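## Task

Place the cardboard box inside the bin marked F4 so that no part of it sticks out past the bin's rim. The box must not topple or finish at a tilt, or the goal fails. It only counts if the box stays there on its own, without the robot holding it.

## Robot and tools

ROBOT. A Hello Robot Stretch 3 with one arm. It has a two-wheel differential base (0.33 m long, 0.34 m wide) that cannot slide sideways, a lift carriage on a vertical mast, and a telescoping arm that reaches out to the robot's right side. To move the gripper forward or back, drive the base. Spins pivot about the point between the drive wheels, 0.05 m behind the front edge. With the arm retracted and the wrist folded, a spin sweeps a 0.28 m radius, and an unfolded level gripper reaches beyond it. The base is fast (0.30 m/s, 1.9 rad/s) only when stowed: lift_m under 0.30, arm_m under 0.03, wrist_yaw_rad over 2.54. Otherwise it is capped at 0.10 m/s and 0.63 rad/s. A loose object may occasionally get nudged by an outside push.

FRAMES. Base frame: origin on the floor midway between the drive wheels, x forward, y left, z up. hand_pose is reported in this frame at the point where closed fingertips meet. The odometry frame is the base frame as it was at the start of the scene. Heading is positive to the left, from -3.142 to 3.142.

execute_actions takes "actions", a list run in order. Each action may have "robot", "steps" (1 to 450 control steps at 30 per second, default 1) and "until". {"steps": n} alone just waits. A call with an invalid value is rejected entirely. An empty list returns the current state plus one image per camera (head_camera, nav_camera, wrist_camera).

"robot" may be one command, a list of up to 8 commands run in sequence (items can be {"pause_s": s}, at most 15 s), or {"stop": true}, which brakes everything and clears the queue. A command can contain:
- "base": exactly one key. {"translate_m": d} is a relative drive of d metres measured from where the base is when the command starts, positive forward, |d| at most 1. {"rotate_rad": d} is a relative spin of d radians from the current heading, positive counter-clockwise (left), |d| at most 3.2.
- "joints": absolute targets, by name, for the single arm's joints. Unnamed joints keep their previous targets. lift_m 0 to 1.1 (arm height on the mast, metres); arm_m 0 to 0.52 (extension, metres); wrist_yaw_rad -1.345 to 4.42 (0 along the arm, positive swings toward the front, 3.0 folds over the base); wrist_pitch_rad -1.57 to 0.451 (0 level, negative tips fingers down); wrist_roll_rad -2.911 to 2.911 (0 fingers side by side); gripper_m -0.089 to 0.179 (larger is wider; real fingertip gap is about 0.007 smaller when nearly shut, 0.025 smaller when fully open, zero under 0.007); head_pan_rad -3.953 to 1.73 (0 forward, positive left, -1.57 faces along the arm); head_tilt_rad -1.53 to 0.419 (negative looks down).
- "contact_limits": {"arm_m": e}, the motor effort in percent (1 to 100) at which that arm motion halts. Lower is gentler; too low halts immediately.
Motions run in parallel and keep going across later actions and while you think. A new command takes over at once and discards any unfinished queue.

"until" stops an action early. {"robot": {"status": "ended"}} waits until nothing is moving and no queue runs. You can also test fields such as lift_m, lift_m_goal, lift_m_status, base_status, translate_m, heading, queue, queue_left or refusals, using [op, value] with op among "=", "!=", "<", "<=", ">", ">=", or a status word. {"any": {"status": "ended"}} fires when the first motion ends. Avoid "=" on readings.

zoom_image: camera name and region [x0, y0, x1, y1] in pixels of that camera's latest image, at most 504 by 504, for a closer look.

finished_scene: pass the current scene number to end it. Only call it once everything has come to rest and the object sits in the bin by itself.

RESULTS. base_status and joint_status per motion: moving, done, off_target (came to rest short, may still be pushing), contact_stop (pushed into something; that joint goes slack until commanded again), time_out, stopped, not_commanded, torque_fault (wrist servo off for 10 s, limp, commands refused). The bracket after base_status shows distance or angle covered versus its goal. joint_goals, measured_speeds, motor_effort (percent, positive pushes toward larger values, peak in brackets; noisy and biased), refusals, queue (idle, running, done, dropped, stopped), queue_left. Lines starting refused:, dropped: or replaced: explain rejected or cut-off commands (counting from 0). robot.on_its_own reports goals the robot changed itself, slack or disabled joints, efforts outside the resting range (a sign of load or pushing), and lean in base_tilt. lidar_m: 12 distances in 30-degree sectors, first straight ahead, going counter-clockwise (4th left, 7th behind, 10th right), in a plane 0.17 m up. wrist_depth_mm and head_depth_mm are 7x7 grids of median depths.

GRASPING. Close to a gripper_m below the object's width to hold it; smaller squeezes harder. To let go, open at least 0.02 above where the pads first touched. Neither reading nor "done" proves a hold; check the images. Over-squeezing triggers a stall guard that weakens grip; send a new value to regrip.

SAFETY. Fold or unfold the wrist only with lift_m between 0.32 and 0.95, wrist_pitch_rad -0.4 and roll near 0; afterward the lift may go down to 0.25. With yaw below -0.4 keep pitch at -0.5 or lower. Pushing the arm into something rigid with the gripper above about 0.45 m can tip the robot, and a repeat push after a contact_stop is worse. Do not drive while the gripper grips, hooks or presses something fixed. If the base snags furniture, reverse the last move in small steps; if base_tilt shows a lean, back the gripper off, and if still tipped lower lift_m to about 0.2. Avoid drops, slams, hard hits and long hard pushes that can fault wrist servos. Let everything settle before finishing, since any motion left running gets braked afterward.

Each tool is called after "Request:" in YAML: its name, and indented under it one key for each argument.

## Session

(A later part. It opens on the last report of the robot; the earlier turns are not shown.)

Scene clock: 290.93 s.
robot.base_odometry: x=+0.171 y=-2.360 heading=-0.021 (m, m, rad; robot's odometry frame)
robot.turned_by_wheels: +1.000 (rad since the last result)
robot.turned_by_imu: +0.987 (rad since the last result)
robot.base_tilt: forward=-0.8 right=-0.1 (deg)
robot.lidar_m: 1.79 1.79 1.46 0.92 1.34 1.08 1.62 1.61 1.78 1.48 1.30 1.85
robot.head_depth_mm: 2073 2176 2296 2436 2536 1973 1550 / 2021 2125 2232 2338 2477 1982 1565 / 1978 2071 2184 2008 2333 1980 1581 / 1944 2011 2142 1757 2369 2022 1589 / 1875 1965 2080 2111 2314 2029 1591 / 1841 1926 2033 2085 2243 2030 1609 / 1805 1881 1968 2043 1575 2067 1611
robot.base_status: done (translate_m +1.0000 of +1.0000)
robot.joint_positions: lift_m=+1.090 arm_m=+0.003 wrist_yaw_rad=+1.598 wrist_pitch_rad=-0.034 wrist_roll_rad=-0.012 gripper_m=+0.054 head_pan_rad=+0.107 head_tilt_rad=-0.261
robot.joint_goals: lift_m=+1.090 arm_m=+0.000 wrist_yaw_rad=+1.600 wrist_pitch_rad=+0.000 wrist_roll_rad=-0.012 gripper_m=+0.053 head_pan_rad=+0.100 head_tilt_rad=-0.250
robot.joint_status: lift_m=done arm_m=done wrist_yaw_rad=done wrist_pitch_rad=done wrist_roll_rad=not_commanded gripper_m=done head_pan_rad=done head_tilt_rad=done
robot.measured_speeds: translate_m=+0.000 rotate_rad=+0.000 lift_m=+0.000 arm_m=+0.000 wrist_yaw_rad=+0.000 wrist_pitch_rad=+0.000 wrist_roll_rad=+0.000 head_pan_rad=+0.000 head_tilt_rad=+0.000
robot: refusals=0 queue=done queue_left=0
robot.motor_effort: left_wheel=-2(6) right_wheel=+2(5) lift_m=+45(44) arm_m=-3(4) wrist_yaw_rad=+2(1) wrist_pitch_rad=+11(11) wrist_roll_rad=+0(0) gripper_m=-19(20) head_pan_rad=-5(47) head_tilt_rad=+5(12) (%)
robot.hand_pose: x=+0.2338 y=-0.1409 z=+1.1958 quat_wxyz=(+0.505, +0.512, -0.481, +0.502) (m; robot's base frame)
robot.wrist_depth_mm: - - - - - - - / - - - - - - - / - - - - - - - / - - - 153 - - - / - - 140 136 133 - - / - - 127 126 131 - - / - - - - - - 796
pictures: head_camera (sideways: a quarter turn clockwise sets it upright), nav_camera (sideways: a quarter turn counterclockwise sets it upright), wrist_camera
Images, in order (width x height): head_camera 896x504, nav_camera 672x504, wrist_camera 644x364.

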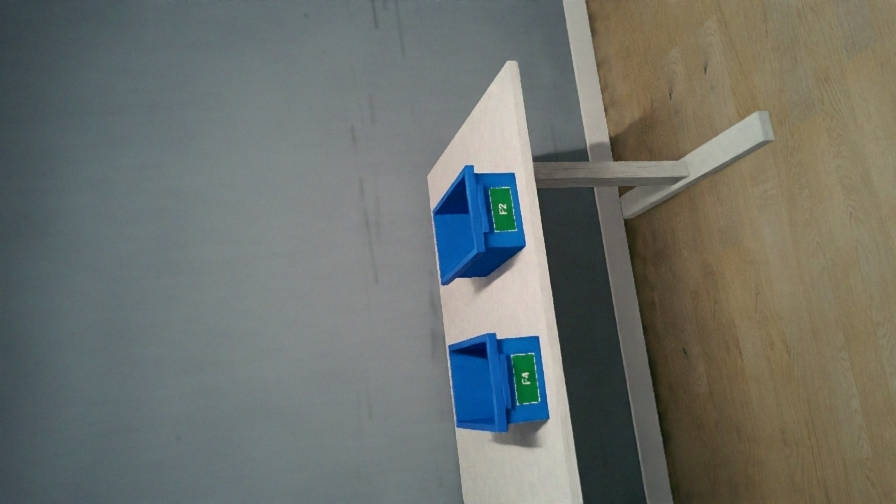

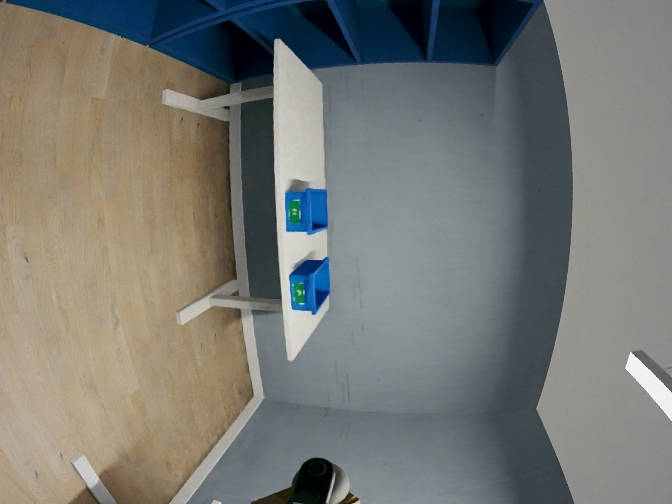

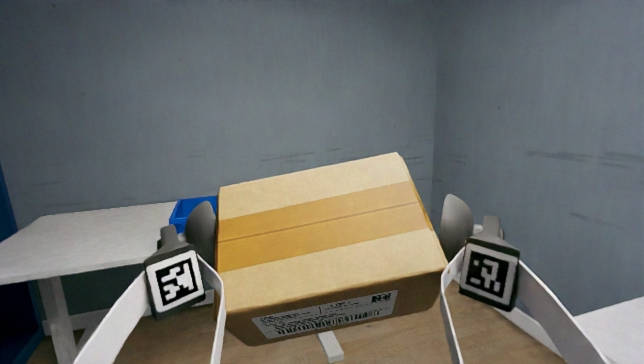

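Request:
execute_actions:
  actions:
    - {"robot":[{"base":{"rotate_rad":0.31}},{"base":{"translate_m":0.82}},{"base":{"rotate_rad":1.6}},{"joints":{"head_pan_rad":-1.5,"head_tilt_rad":-0.6,"wrist_yaw_rad":0.0}}],"steps":450,"until":{"robot":{"status":"ended"}}}
    - {"steps":300,"until":{"robot":{"status":"ended"}}}

Scene clock: 325.47 s.
robot.base_odometry: x=+0.957 y=-2.126 heading=+1.889 (m, m, rad; robot's odometry frame)
robot.turned_by_wheels: +1.910 (rad since the last result)
robot.turned_by_imu: +1.890 (rad since the last result)
robot.base_tilt: forward=-0.8 right=-0.3 (deg)
robot.lidar_m: 1.23 1.05 1.70 2.42 2.02 1.26 1.64 1.69 1.03 1.33 1.07 0.99
robot.head_depth_mm: - - - - - 1373 1225 / - - - - - 1377 1236 / - 307 - 940 735 1445 1236 / 1125 320 1246 919 740 1451 1250 / 1129 1245 1332 995 790 1460 1254 / 1135 1249 1336 1004 795 1475 1256 / 1146 1264 1342 1016 799 1479 1262
robot.base_status: done (rotate_rad +1.5999 of +1.6000)
robot.joint_positions: lift_m=+1.090 arm_m=+0.003 wrist_yaw_rad=+0.002 wrist_pitch_rad=-0.034 wrist_roll_rad=-0.012 gripper_m=+0.054 head_pan_rad=-1.493 head_tilt_rad=-0.593
robot.joint_goals: lift_m=+1.090 arm_m=+0.000 wrist_yaw_rad=+0.000 wrist_pitch_rad=+0.000 wrist_roll_rad=-0.012 gripper_m=+0.053 head_pan_rad=-1.500 head_tilt_rad=-0.600
robot.joint_status: lift_m=done arm_m=done wrist_yaw_rad=done wrist_pitch_rad=done wrist_roll_rad=not_commanded gripper_m=done head_pan_rad=done head_tilt_rad=done
robot.measured_speeds: translate_m=+0.000 rotate_rad=+0.000 lift_m=+0.000 arm_m=+0.000 wrist_yaw_rad=+0.000 wrist_pitch_rad=+0.000 wrist_roll_rad=+0.000 head_pan_rad=+0.000 head_tilt_rad=+0.000
robot: refusals=0 queue=done queue_left=0
robot.motor_effort: left_wheel=-2(6) right_wheel=+2(6) lift_m=+44(44) arm_m=-3(3) wrist_yaw_rad=-3(4) wrist_pitch_rad=+10(10) wrist_roll_rad=+0(0) gripper_m=-20(19) head_pan_rad=-4(48) head_tilt_rad=-2(19) (%)
robot.hand_pose: x=-0.0208 y=-0.4032 z=+1.1958 quat_wxyz=(+0.712, +0.013, -0.702, -0.011) (m; robot's base frame)
robot.wrist_depth_mm: - - - - - - - / - - - - - - - / - - - - - - - / - - - 152 - - - / - - 141 137 133 - - / - - 127 126 131 - - / 867 841 765 700 782 696 801
pictures: head_camera (sideways: a quarter turn clockwise sets it upright), nav_camera (sideways: a quarter turn counterclockwise sets it upright), wrist_camera
Images, in order (width x height): head_camera 896x504, nav_camera 672x504, wrist_camera 644x364.

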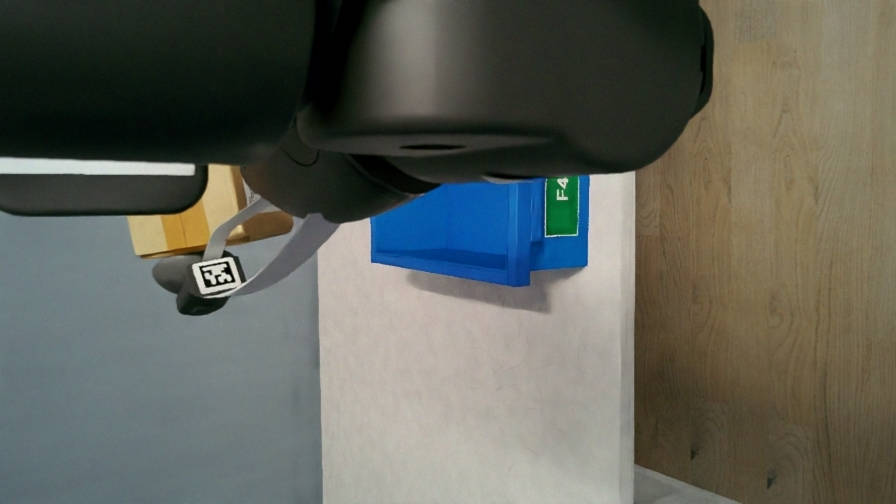

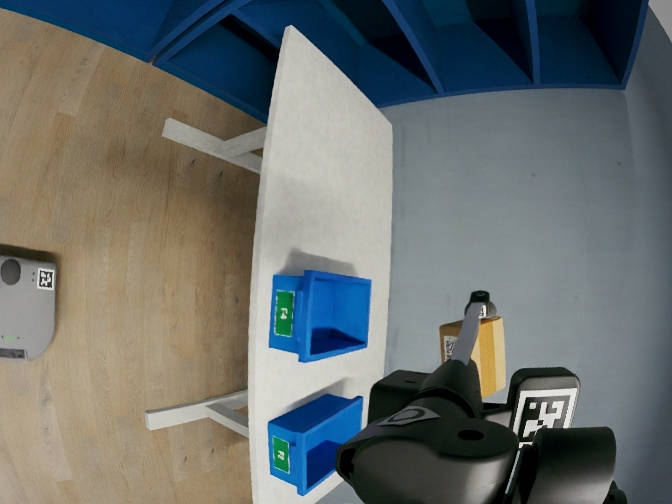

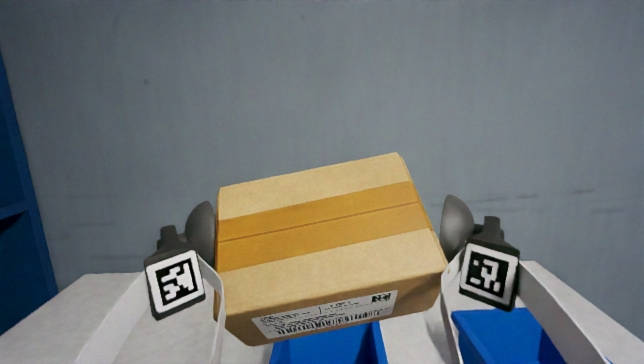

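Request:
execute_actions:
  actions:
    - {"robot":[{"joints":{"wrist_pitch_rad":-1.2,"arm_m":0.3,"head_tilt_rad":-0.7}},{"joints":{"lift_m":1.06}}],"steps":300,"until":{"robot":{"status":"ended"}}}

Scene clock: 348.90 s.
robot.base_odometry: x=+0.957 y=-2.126 heading=+1.889 (m, m, rad; robot's odometry frame)
robot.turned_by_wheels: +0.000 (rad since the last result)
robot.turned_by_imu: -0.002 (rad since the last result)
robot.base_tilt: forward=-0.9 right=-0.3 (deg)
robot.lidar_m: 1.23 1.05 1.71 2.42 2.02 1.26 1.64 1.69 1.03 1.32 1.08 0.99
robot.head_depth_mm: - 1269 1073 847 1470 1347 1181 / - 1266 1062 781 1479 1357 1184 / 1130 - 904 700 1497 1357 1191 / 1145 1282 986 755 1501 1373 1187 / 1150 1298 1107 869 1500 1373 1198 / 1154 1300 1120 880 1518 1379 1205 / 1156 1303 1131 885 1502 1391 1204
robot.base_status: done (rotate_rad +1.5999 of +1.6000)
robot.joint_positions: lift_m=+1.060 arm_m=+0.300 wrist_yaw_rad=+0.001 wrist_pitch_rad=-1.203 wrist_roll_rad=-0.012 gripper_m=+0.054 head_pan_rad=-1.493 head_tilt_rad=-0.692
robot.joint_goals: lift_m=+1.060 arm_m=+0.300 wrist_yaw_rad=+0.000 wrist_pitch_rad=-1.200 wrist_roll_rad=-0.012 gripper_m=+0.053 head_pan_rad=-1.500 head_tilt_rad=-0.700
robot.joint_status: lift_m=done arm_m=done wrist_yaw_rad=done wrist_pitch_rad=done wrist_roll_rad=not_commanded gripper_m=done head_pan_rad=done head_tilt_rad=done
robot.measured_speeds: translate_m=+0.000 rotate_rad=+0.000 lift_m=+0.000 arm_m=+0.000 wrist_yaw_rad=+0.000 wrist_pitch_rad=+0.000 wrist_roll_rad=+0.000 head_pan_rad=+0.000 head_tilt_rad=+0.000
robot: refusals=0 queue=done queue_left=0
robot.motor_effort: left_wheel=-3(2) right_wheel=+2(3) lift_m=+36(44) arm_m=+3(4) wrist_yaw_rad=-1(3) wrist_pitch_rad=+1(14) wrist_roll_rad=+0(0) gripper_m=-20(20) head_pan_rad=-4(4) head_tilt_rad=-3(11) (%)
robot.hand_pose: x=-0.0216 y=-0.5142 z=+0.9510 quat_wxyz=(+0.587, +0.403, -0.579, -0.398) (m; robot's base frame)
robot.wrist_depth_mm: 457 450 414 442 443 440 360 / 440 437 410 439 428 429 345 / 432 429 405 416 415 418 339 / 421 418 291 152 223 402 401 / 410 428 140 136 132 - - / - - 127 126 131 - - / - - - - - - -
pictures: head_camera (sideways: a quarter turn clockwise sets it upright), nav_camera (sideways: a quarter turn counterclockwise sets it upright), wrist_camera
Images, in order (width x height): head_camera 896x504, nav_camera 672x504, wrist_camera 644x364.

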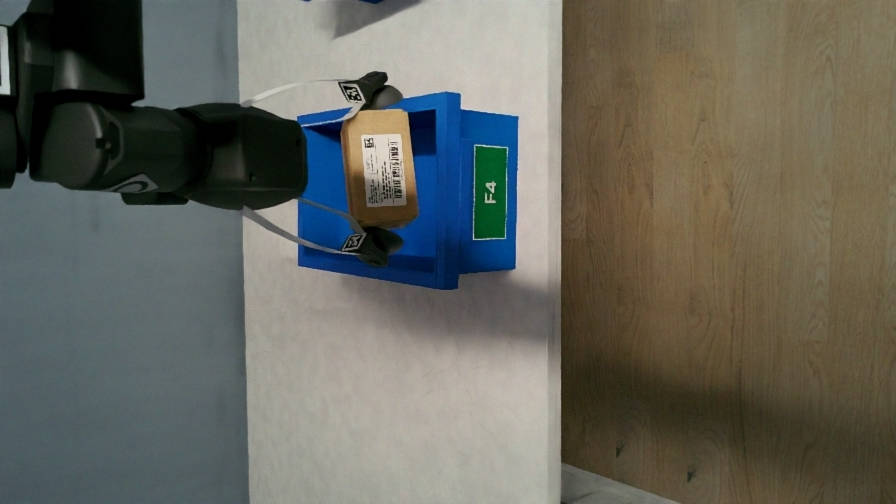

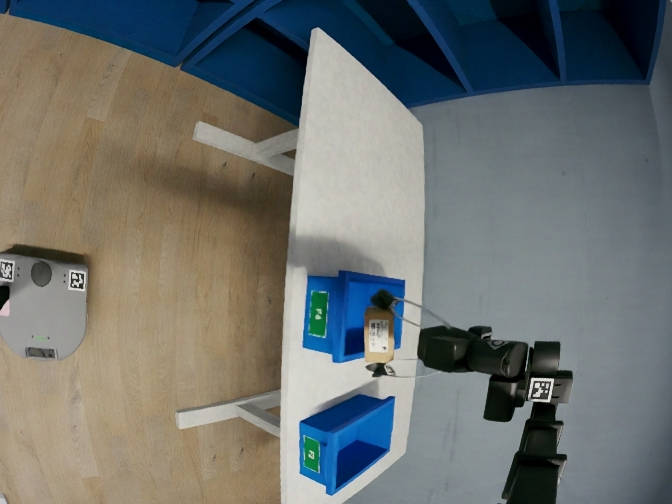

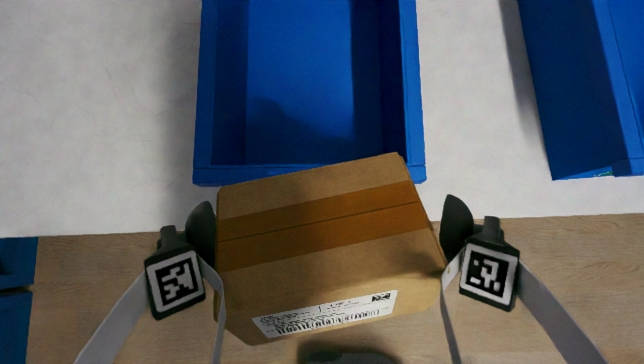

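Request:
execute_actions:
  actions:
    - {"robot":[{"joints":{"lift_m":1.09}},{"joints":{"arm_m":0.48},"base":{"translate_m":0.025}},{"joints":{"lift_m":1.04}}],"steps":300,"until":{"robot":{"status":"ended"}}}

Scene clock: 367.50 s.
robot.base_odometry: x=+0.949 y=-2.103 heading=+1.889 (m, m, rad; robot's odometry frame)
robot.turned_by_wheels: +0.000 (rad since the last result)
robot.turned_by_imu: -0.002 (rad since the last result)
robot.base_tilt: forward=-0.8 right=-0.3 (deg)
robot.lidar_m: 1.22 1.03 1.69 2.43 2.03 1.29 1.66 1.71 1.05 1.33 1.06 0.96
robot.head_depth_mm: 1146 1254 1075 847 1467 1355 1179 / - 1275 924 748 1476 1357 1178 / 1124 1286 926 757 1487 1362 1180 / 1142 1281 1024 817 1500 1375 1191 / 1154 1286 1114 870 1504 1376 1194 / 1157 1294 1117 877 1510 1382 1199 / 1162 1300 1127 882 1442 1381 1209
robot.base_status: done (translate_m +0.0250 of +0.0250)
robot.joint_positions: lift_m=+1.040 arm_m=+0.480 wrist_yaw_rad=+0.000 wrist_pitch_rad=-1.204 wrist_roll_rad=-0.012 gripper_m=+0.054 head_pan_rad=-1.493 head_tilt_rad=-0.692
robot.joint_goals: lift_m=+1.040 arm_m=+0.480 wrist_yaw_rad=+0.000 wrist_pitch_rad=-1.200 wrist_roll_rad=-0.012 gripper_m=+0.053 head_pan_rad=-1.500 head_tilt_rad=-0.700
robot.joint_status: lift_m=done arm_m=done wrist_yaw_rad=done wrist_pitch_rad=done wrist_roll_rad=not_commanded gripper_m=done head_pan_rad=done head_tilt_rad=done
robot.measured_speeds: translate_m=+0.000 rotate_rad=+0.000 lift_m=+0.000 arm_m=+0.000 wrist_yaw_rad=+0.000 wrist_pitch_rad=+0.000 wrist_roll_rad=+0.000 head_pan_rad=+0.000 head_tilt_rad=+0.000
robot: refusals=0 queue=done queue_left=0
robot.motor_effort: left_wheel=-2(3) right_wheel=+2(6) lift_m=+36(47) arm_m=+2(4) wrist_yaw_rad=+0(1) wrist_pitch_rad=+1(1) wrist_roll_rad=+0(0) gripper_m=-19(19) head_pan_rad=-4(4) head_tilt_rad=-2(3) (%)
robot.hand_pose: x=-0.0216 y=-0.6941 z=+0.9310 quat_wxyz=(+0.587, +0.403, -0.579, -0.398) (m; robot's base frame)
robot.wrist_depth_mm: 432 423 431 424 423 419 415 / 414 414 349 327 308 406 366 / 412 401 358 396 367 397 354 / 396 391 273 151 209 391 356 / 384 387 141 136 133 376 364 / 378 382 127 126 131 - 361 / 369 364 288 335 332 357 352
pictures: head_camera (sideways: a quarter turn clockwise sets it upright), nav_camera (sideways: a quarter turn counterclockwise sets it upright), wrist_camera
Images, in order (width x height): head_camera 896x504, nav_camera 672x504, wrist_camera 644x364.

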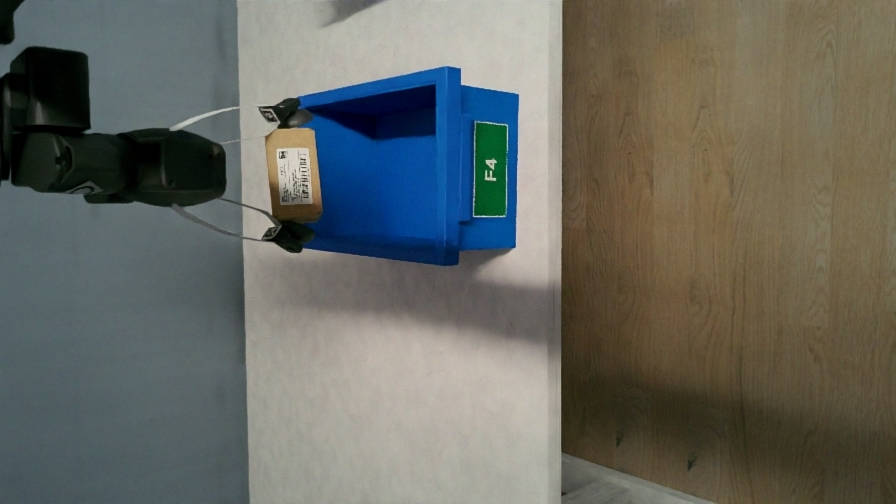

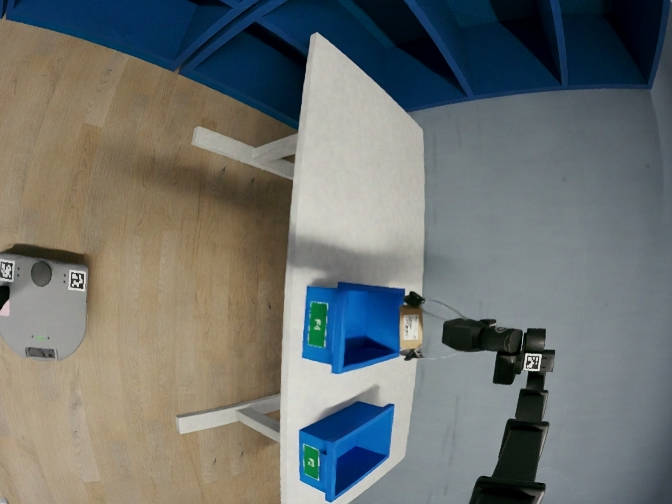

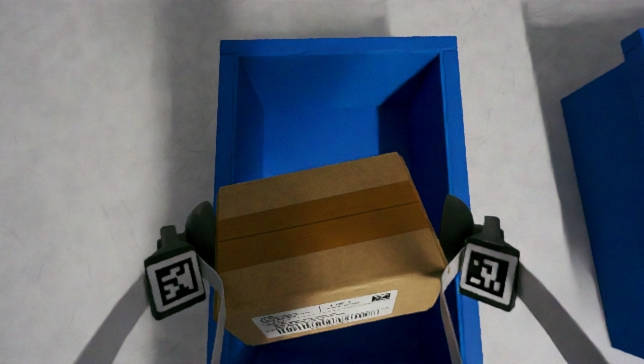

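Request:
execute_actions:
  actions:
    - {"robot":[{"base":{"translate_m":-0.01}},{"joints":{"lift_m":0.94}}],"steps":300,"until":{"robot":{"status":"ended"}}}

Scene clock: 384.03 s.
robot.base_odometry: x=+0.952 y=-2.112 heading=+1.889 (m, m, rad; robot's odometry frame)
robot.turned_by_wheels: +0.000 (rad since the last result)
robot.turned_by_imu: -0.002 (rad since the last result)
robot.base_tilt: forward=-1.0 right=-0.2 (deg)
robot.lidar_m: 1.22 1.04 1.70 2.42 2.04 1.28 1.65 1.71 1.04 1.32 1.07 0.97
robot.head_depth_mm: 1109 - 1035 851 1470 1349 1177 / 1099 1274 1000 751 1481 1349 1179 / 1125 1260 751 751 1482 1363 1184 / 1142 1284 1063 788 1501 1367 1192 / 1146 1290 1110 871 1503 1370 1197 / 1156 1289 1120 879 1511 1380 1198 / 1161 1296 1129 884 1466 1386 1209
robot.base_status: done (translate_m -0.0100 of -0.0100)
robot.joint_positions: lift_m=+0.940 arm_m=+0.480 wrist_yaw_rad=+0.000 wrist_pitch_rad=-1.204 wrist_roll_rad=-0.012 gripper_m=+0.054 head_pan_rad=-1.493 head_tilt_rad=-0.692
robot.joint_goals: lift_m=+0.940 arm_m=+0.480 wrist_yaw_rad=+0.000 wrist_pitch_rad=-1.200 wrist_roll_rad=-0.012 gripper_m=+0.053 head_pan_rad=-1.500 head_tilt_rad=-0.700
robot.joint_status: lift_m=done arm_m=done wrist_yaw_rad=done wrist_pitch_rad=done wrist_roll_rad=not_commanded gripper_m=done head_pan_rad=done head_tilt_rad=done
robot.measured_speeds: translate_m=+0.000 rotate_rad=+0.000 lift_m=+0.000 arm_m=+0.000 wrist_yaw_rad=+0.000 wrist_pitch_rad=+0.000 wrist_roll_rad=+0.000 head_pan_rad=+0.000 head_tilt_rad=+0.000
robot: refusals=0 queue=done queue_left=0
robot.motor_effort: left_wheel=-2(5) right_wheel=+2(6) lift_m=+36(37) arm_m=+2(3) wrist_yaw_rad=-1(1) wrist_pitch_rad=+1(1) wrist_roll_rad=+0(0) gripper_m=-19(19) head_pan_rad=-4(4) head_tilt_rad=-3(3) (%)
robot.hand_pose: x=-0.0216 y=-0.6941 z=+0.8310 quat_wxyz=(+0.587, +0.403, -0.579, -0.398) (m; robot's base frame)
robot.wrist_depth_mm: 316 310 233 246 246 203 304 / 306 190 288 301 289 186 299 / 298 191 289 291 288 187 291 / 293 189 230 152 192 174 285 / 285 164 140 136 132 161 278 / 278 276 127 126 131 - 270 / 272 160 205 261 262 163 263
pictures: head_camera (sideways: a quarter turn clockwise sets it upright), nav_camera (sideways: a quarter turn counterclockwise sets it upright), wrist_camera
Images, in order (width x height): head_camera 896x504, nav_camera 672x504, wrist_camera 644x364.

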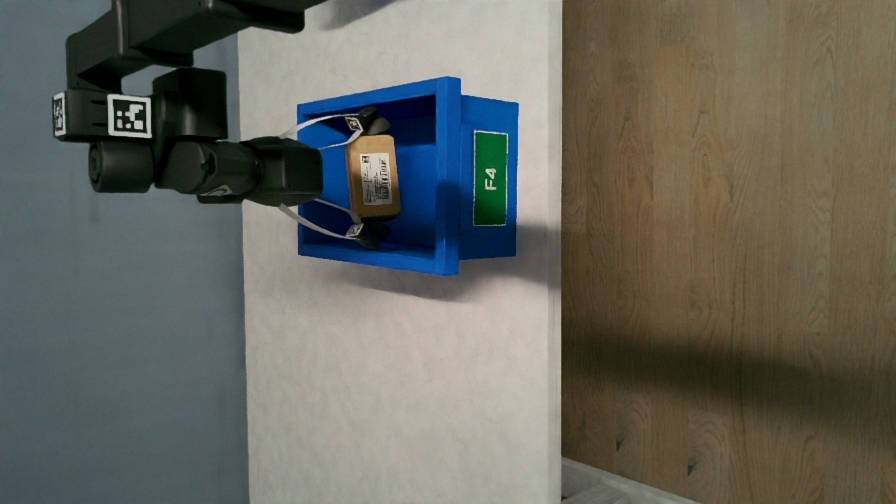

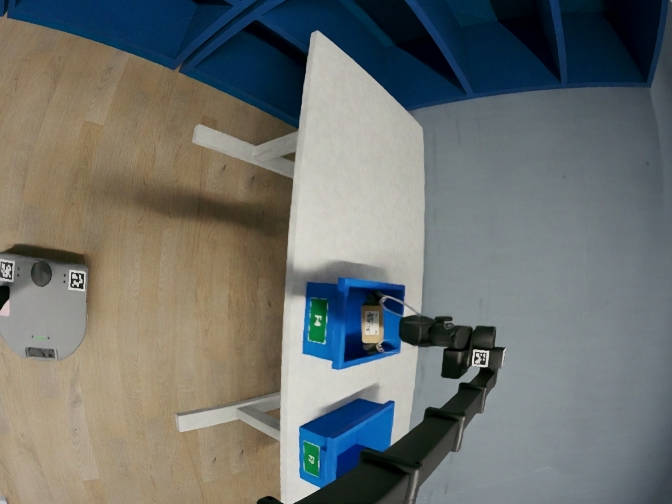

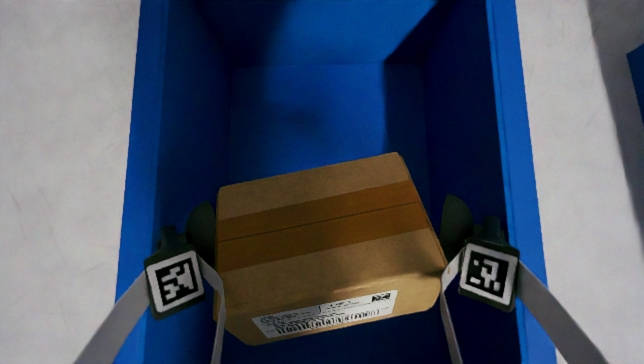

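Request:
execute_actions:
  actions:
    - {"robot":[{"joints":{"lift_m":0.895}},{"joints":{"gripper_m":0.125}},{"pause_s":0.5},{"joints":{"lift_m":1.05}}],"steps":300,"until":{"robot":{"status":"ended"}}}

Scene clock: 394.67 s.
robot.base_odometry: x=+0.952 y=-2.112 heading=+1.889 (m, m, rad; robot's odometry frame)
robot.turned_by_wheels: +0.000 (rad since the last result)
robot.turned_by_imu: -0.002 (rad since the last result)
robot.base_tilt: forward=-0.9 right=-0.3 (deg)
robot.lidar_m: 1.22 1.04 1.69 2.43 2.03 1.28 1.65 1.71 1.04 1.32 1.07 0.97
robot.head_depth_mm: 1145 1258 1070 846 1475 1349 1177 / 1174 1273 963 748 1489 1354 1183 / 1120 1288 949 755 1497 1360 1182 / 1145 1284 987 787 1491 1372 1199 / 1146 1296 1108 870 1502 1379 1196 / 1150 1297 1120 877 1519 1375 1197 / 1158 1298 1128 882 1468 1389 1208
robot.base_status: done (translate_m -0.0100 of -0.0100)
robot.joint_positions: lift_m=+1.050 arm_m=+0.480 wrist_yaw_rad=+0.000 wrist_pitch_rad=-1.205 wrist_roll_rad=-0.012 gripper_m=+0.125 head_pan_rad=-1.493 head_tilt_rad=-0.692
robot.joint_goals: lift_m=+1.050 arm_m=+0.480 wrist_yaw_rad=+0.000 wrist_pitch_rad=-1.200 wrist_roll_rad=-0.012 gripper_m=+0.125 head_pan_rad=-1.500 head_tilt_rad=-0.700
robot.joint_status: lift_m=done arm_m=done wrist_yaw_rad=done wrist_pitch_rad=done wrist_roll_rad=not_commanded gripper_m=done head_pan_rad=done head_tilt_rad=done
robot.measured_speeds: translate_m=+0.000 rotate_rad=+0.000 lift_m=+0.000 arm_m=+0.000 wrist_yaw_rad=+0.000 wrist_pitch_rad=+0.000 wrist_roll_rad=+0.000 head_pan_rad=+0.000 head_tilt_rad=+0.000
robot: refusals=0 queue=done queue_left=0
robot.motor_effort: left_wheel=-2(2) right_wheel=+2(2) lift_m=+43(45) arm_m=+2(2) wrist_yaw_rad=+0(1) wrist_pitch_rad=+2(1) wrist_roll_rad=+0(0) gripper_m=-1(82) head_pan_rad=-4(4) head_tilt_rad=-3(3) (%)
robot.hand_pose: x=-0.0216 y=-0.6939 z=+0.9407 quat_wxyz=(+0.586, +0.403, -0.579, -0.398) (m; robot's base frame)
robot.wrist_depth_mm: 443 438 437 437 432 429 428 / 432 426 325 325 309 418 334 / 413 415 404 406 388 409 340 / 410 401 395 398 391 399 345 / 396 400 334 340 336 388 346 / 387 387 334 336 335 - 353 / 376 376 332 371 333 369 341
pictures: head_camera (sideways: a quarter turn clockwise sets it upright), nav_camera (sideways: a quarter turn counterclockwise sets it upright), wrist_camera
Images, in order (width x height): head_camera 896x504, nav_camera 672x504, wrist_camera 644x364.

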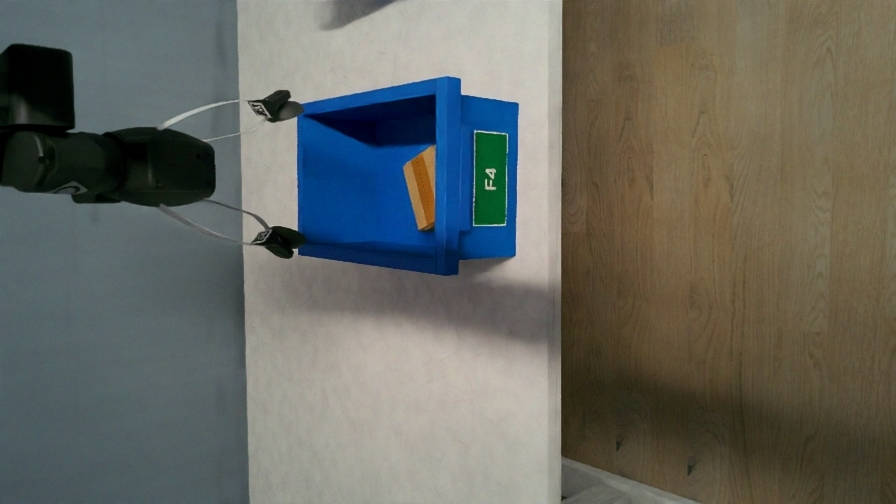

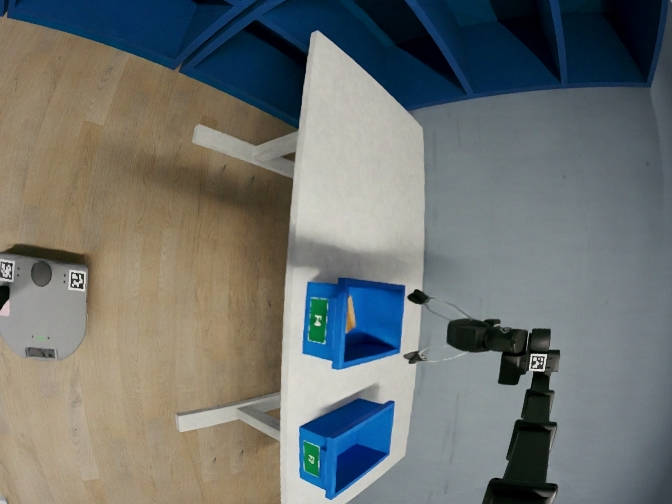

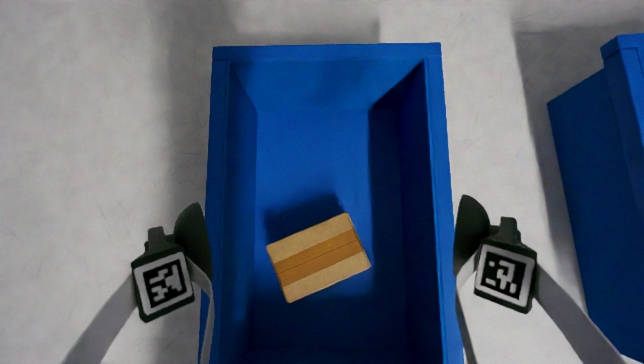

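Request:
finished_scene:
  scene: 1

The scene is finished: the task was done.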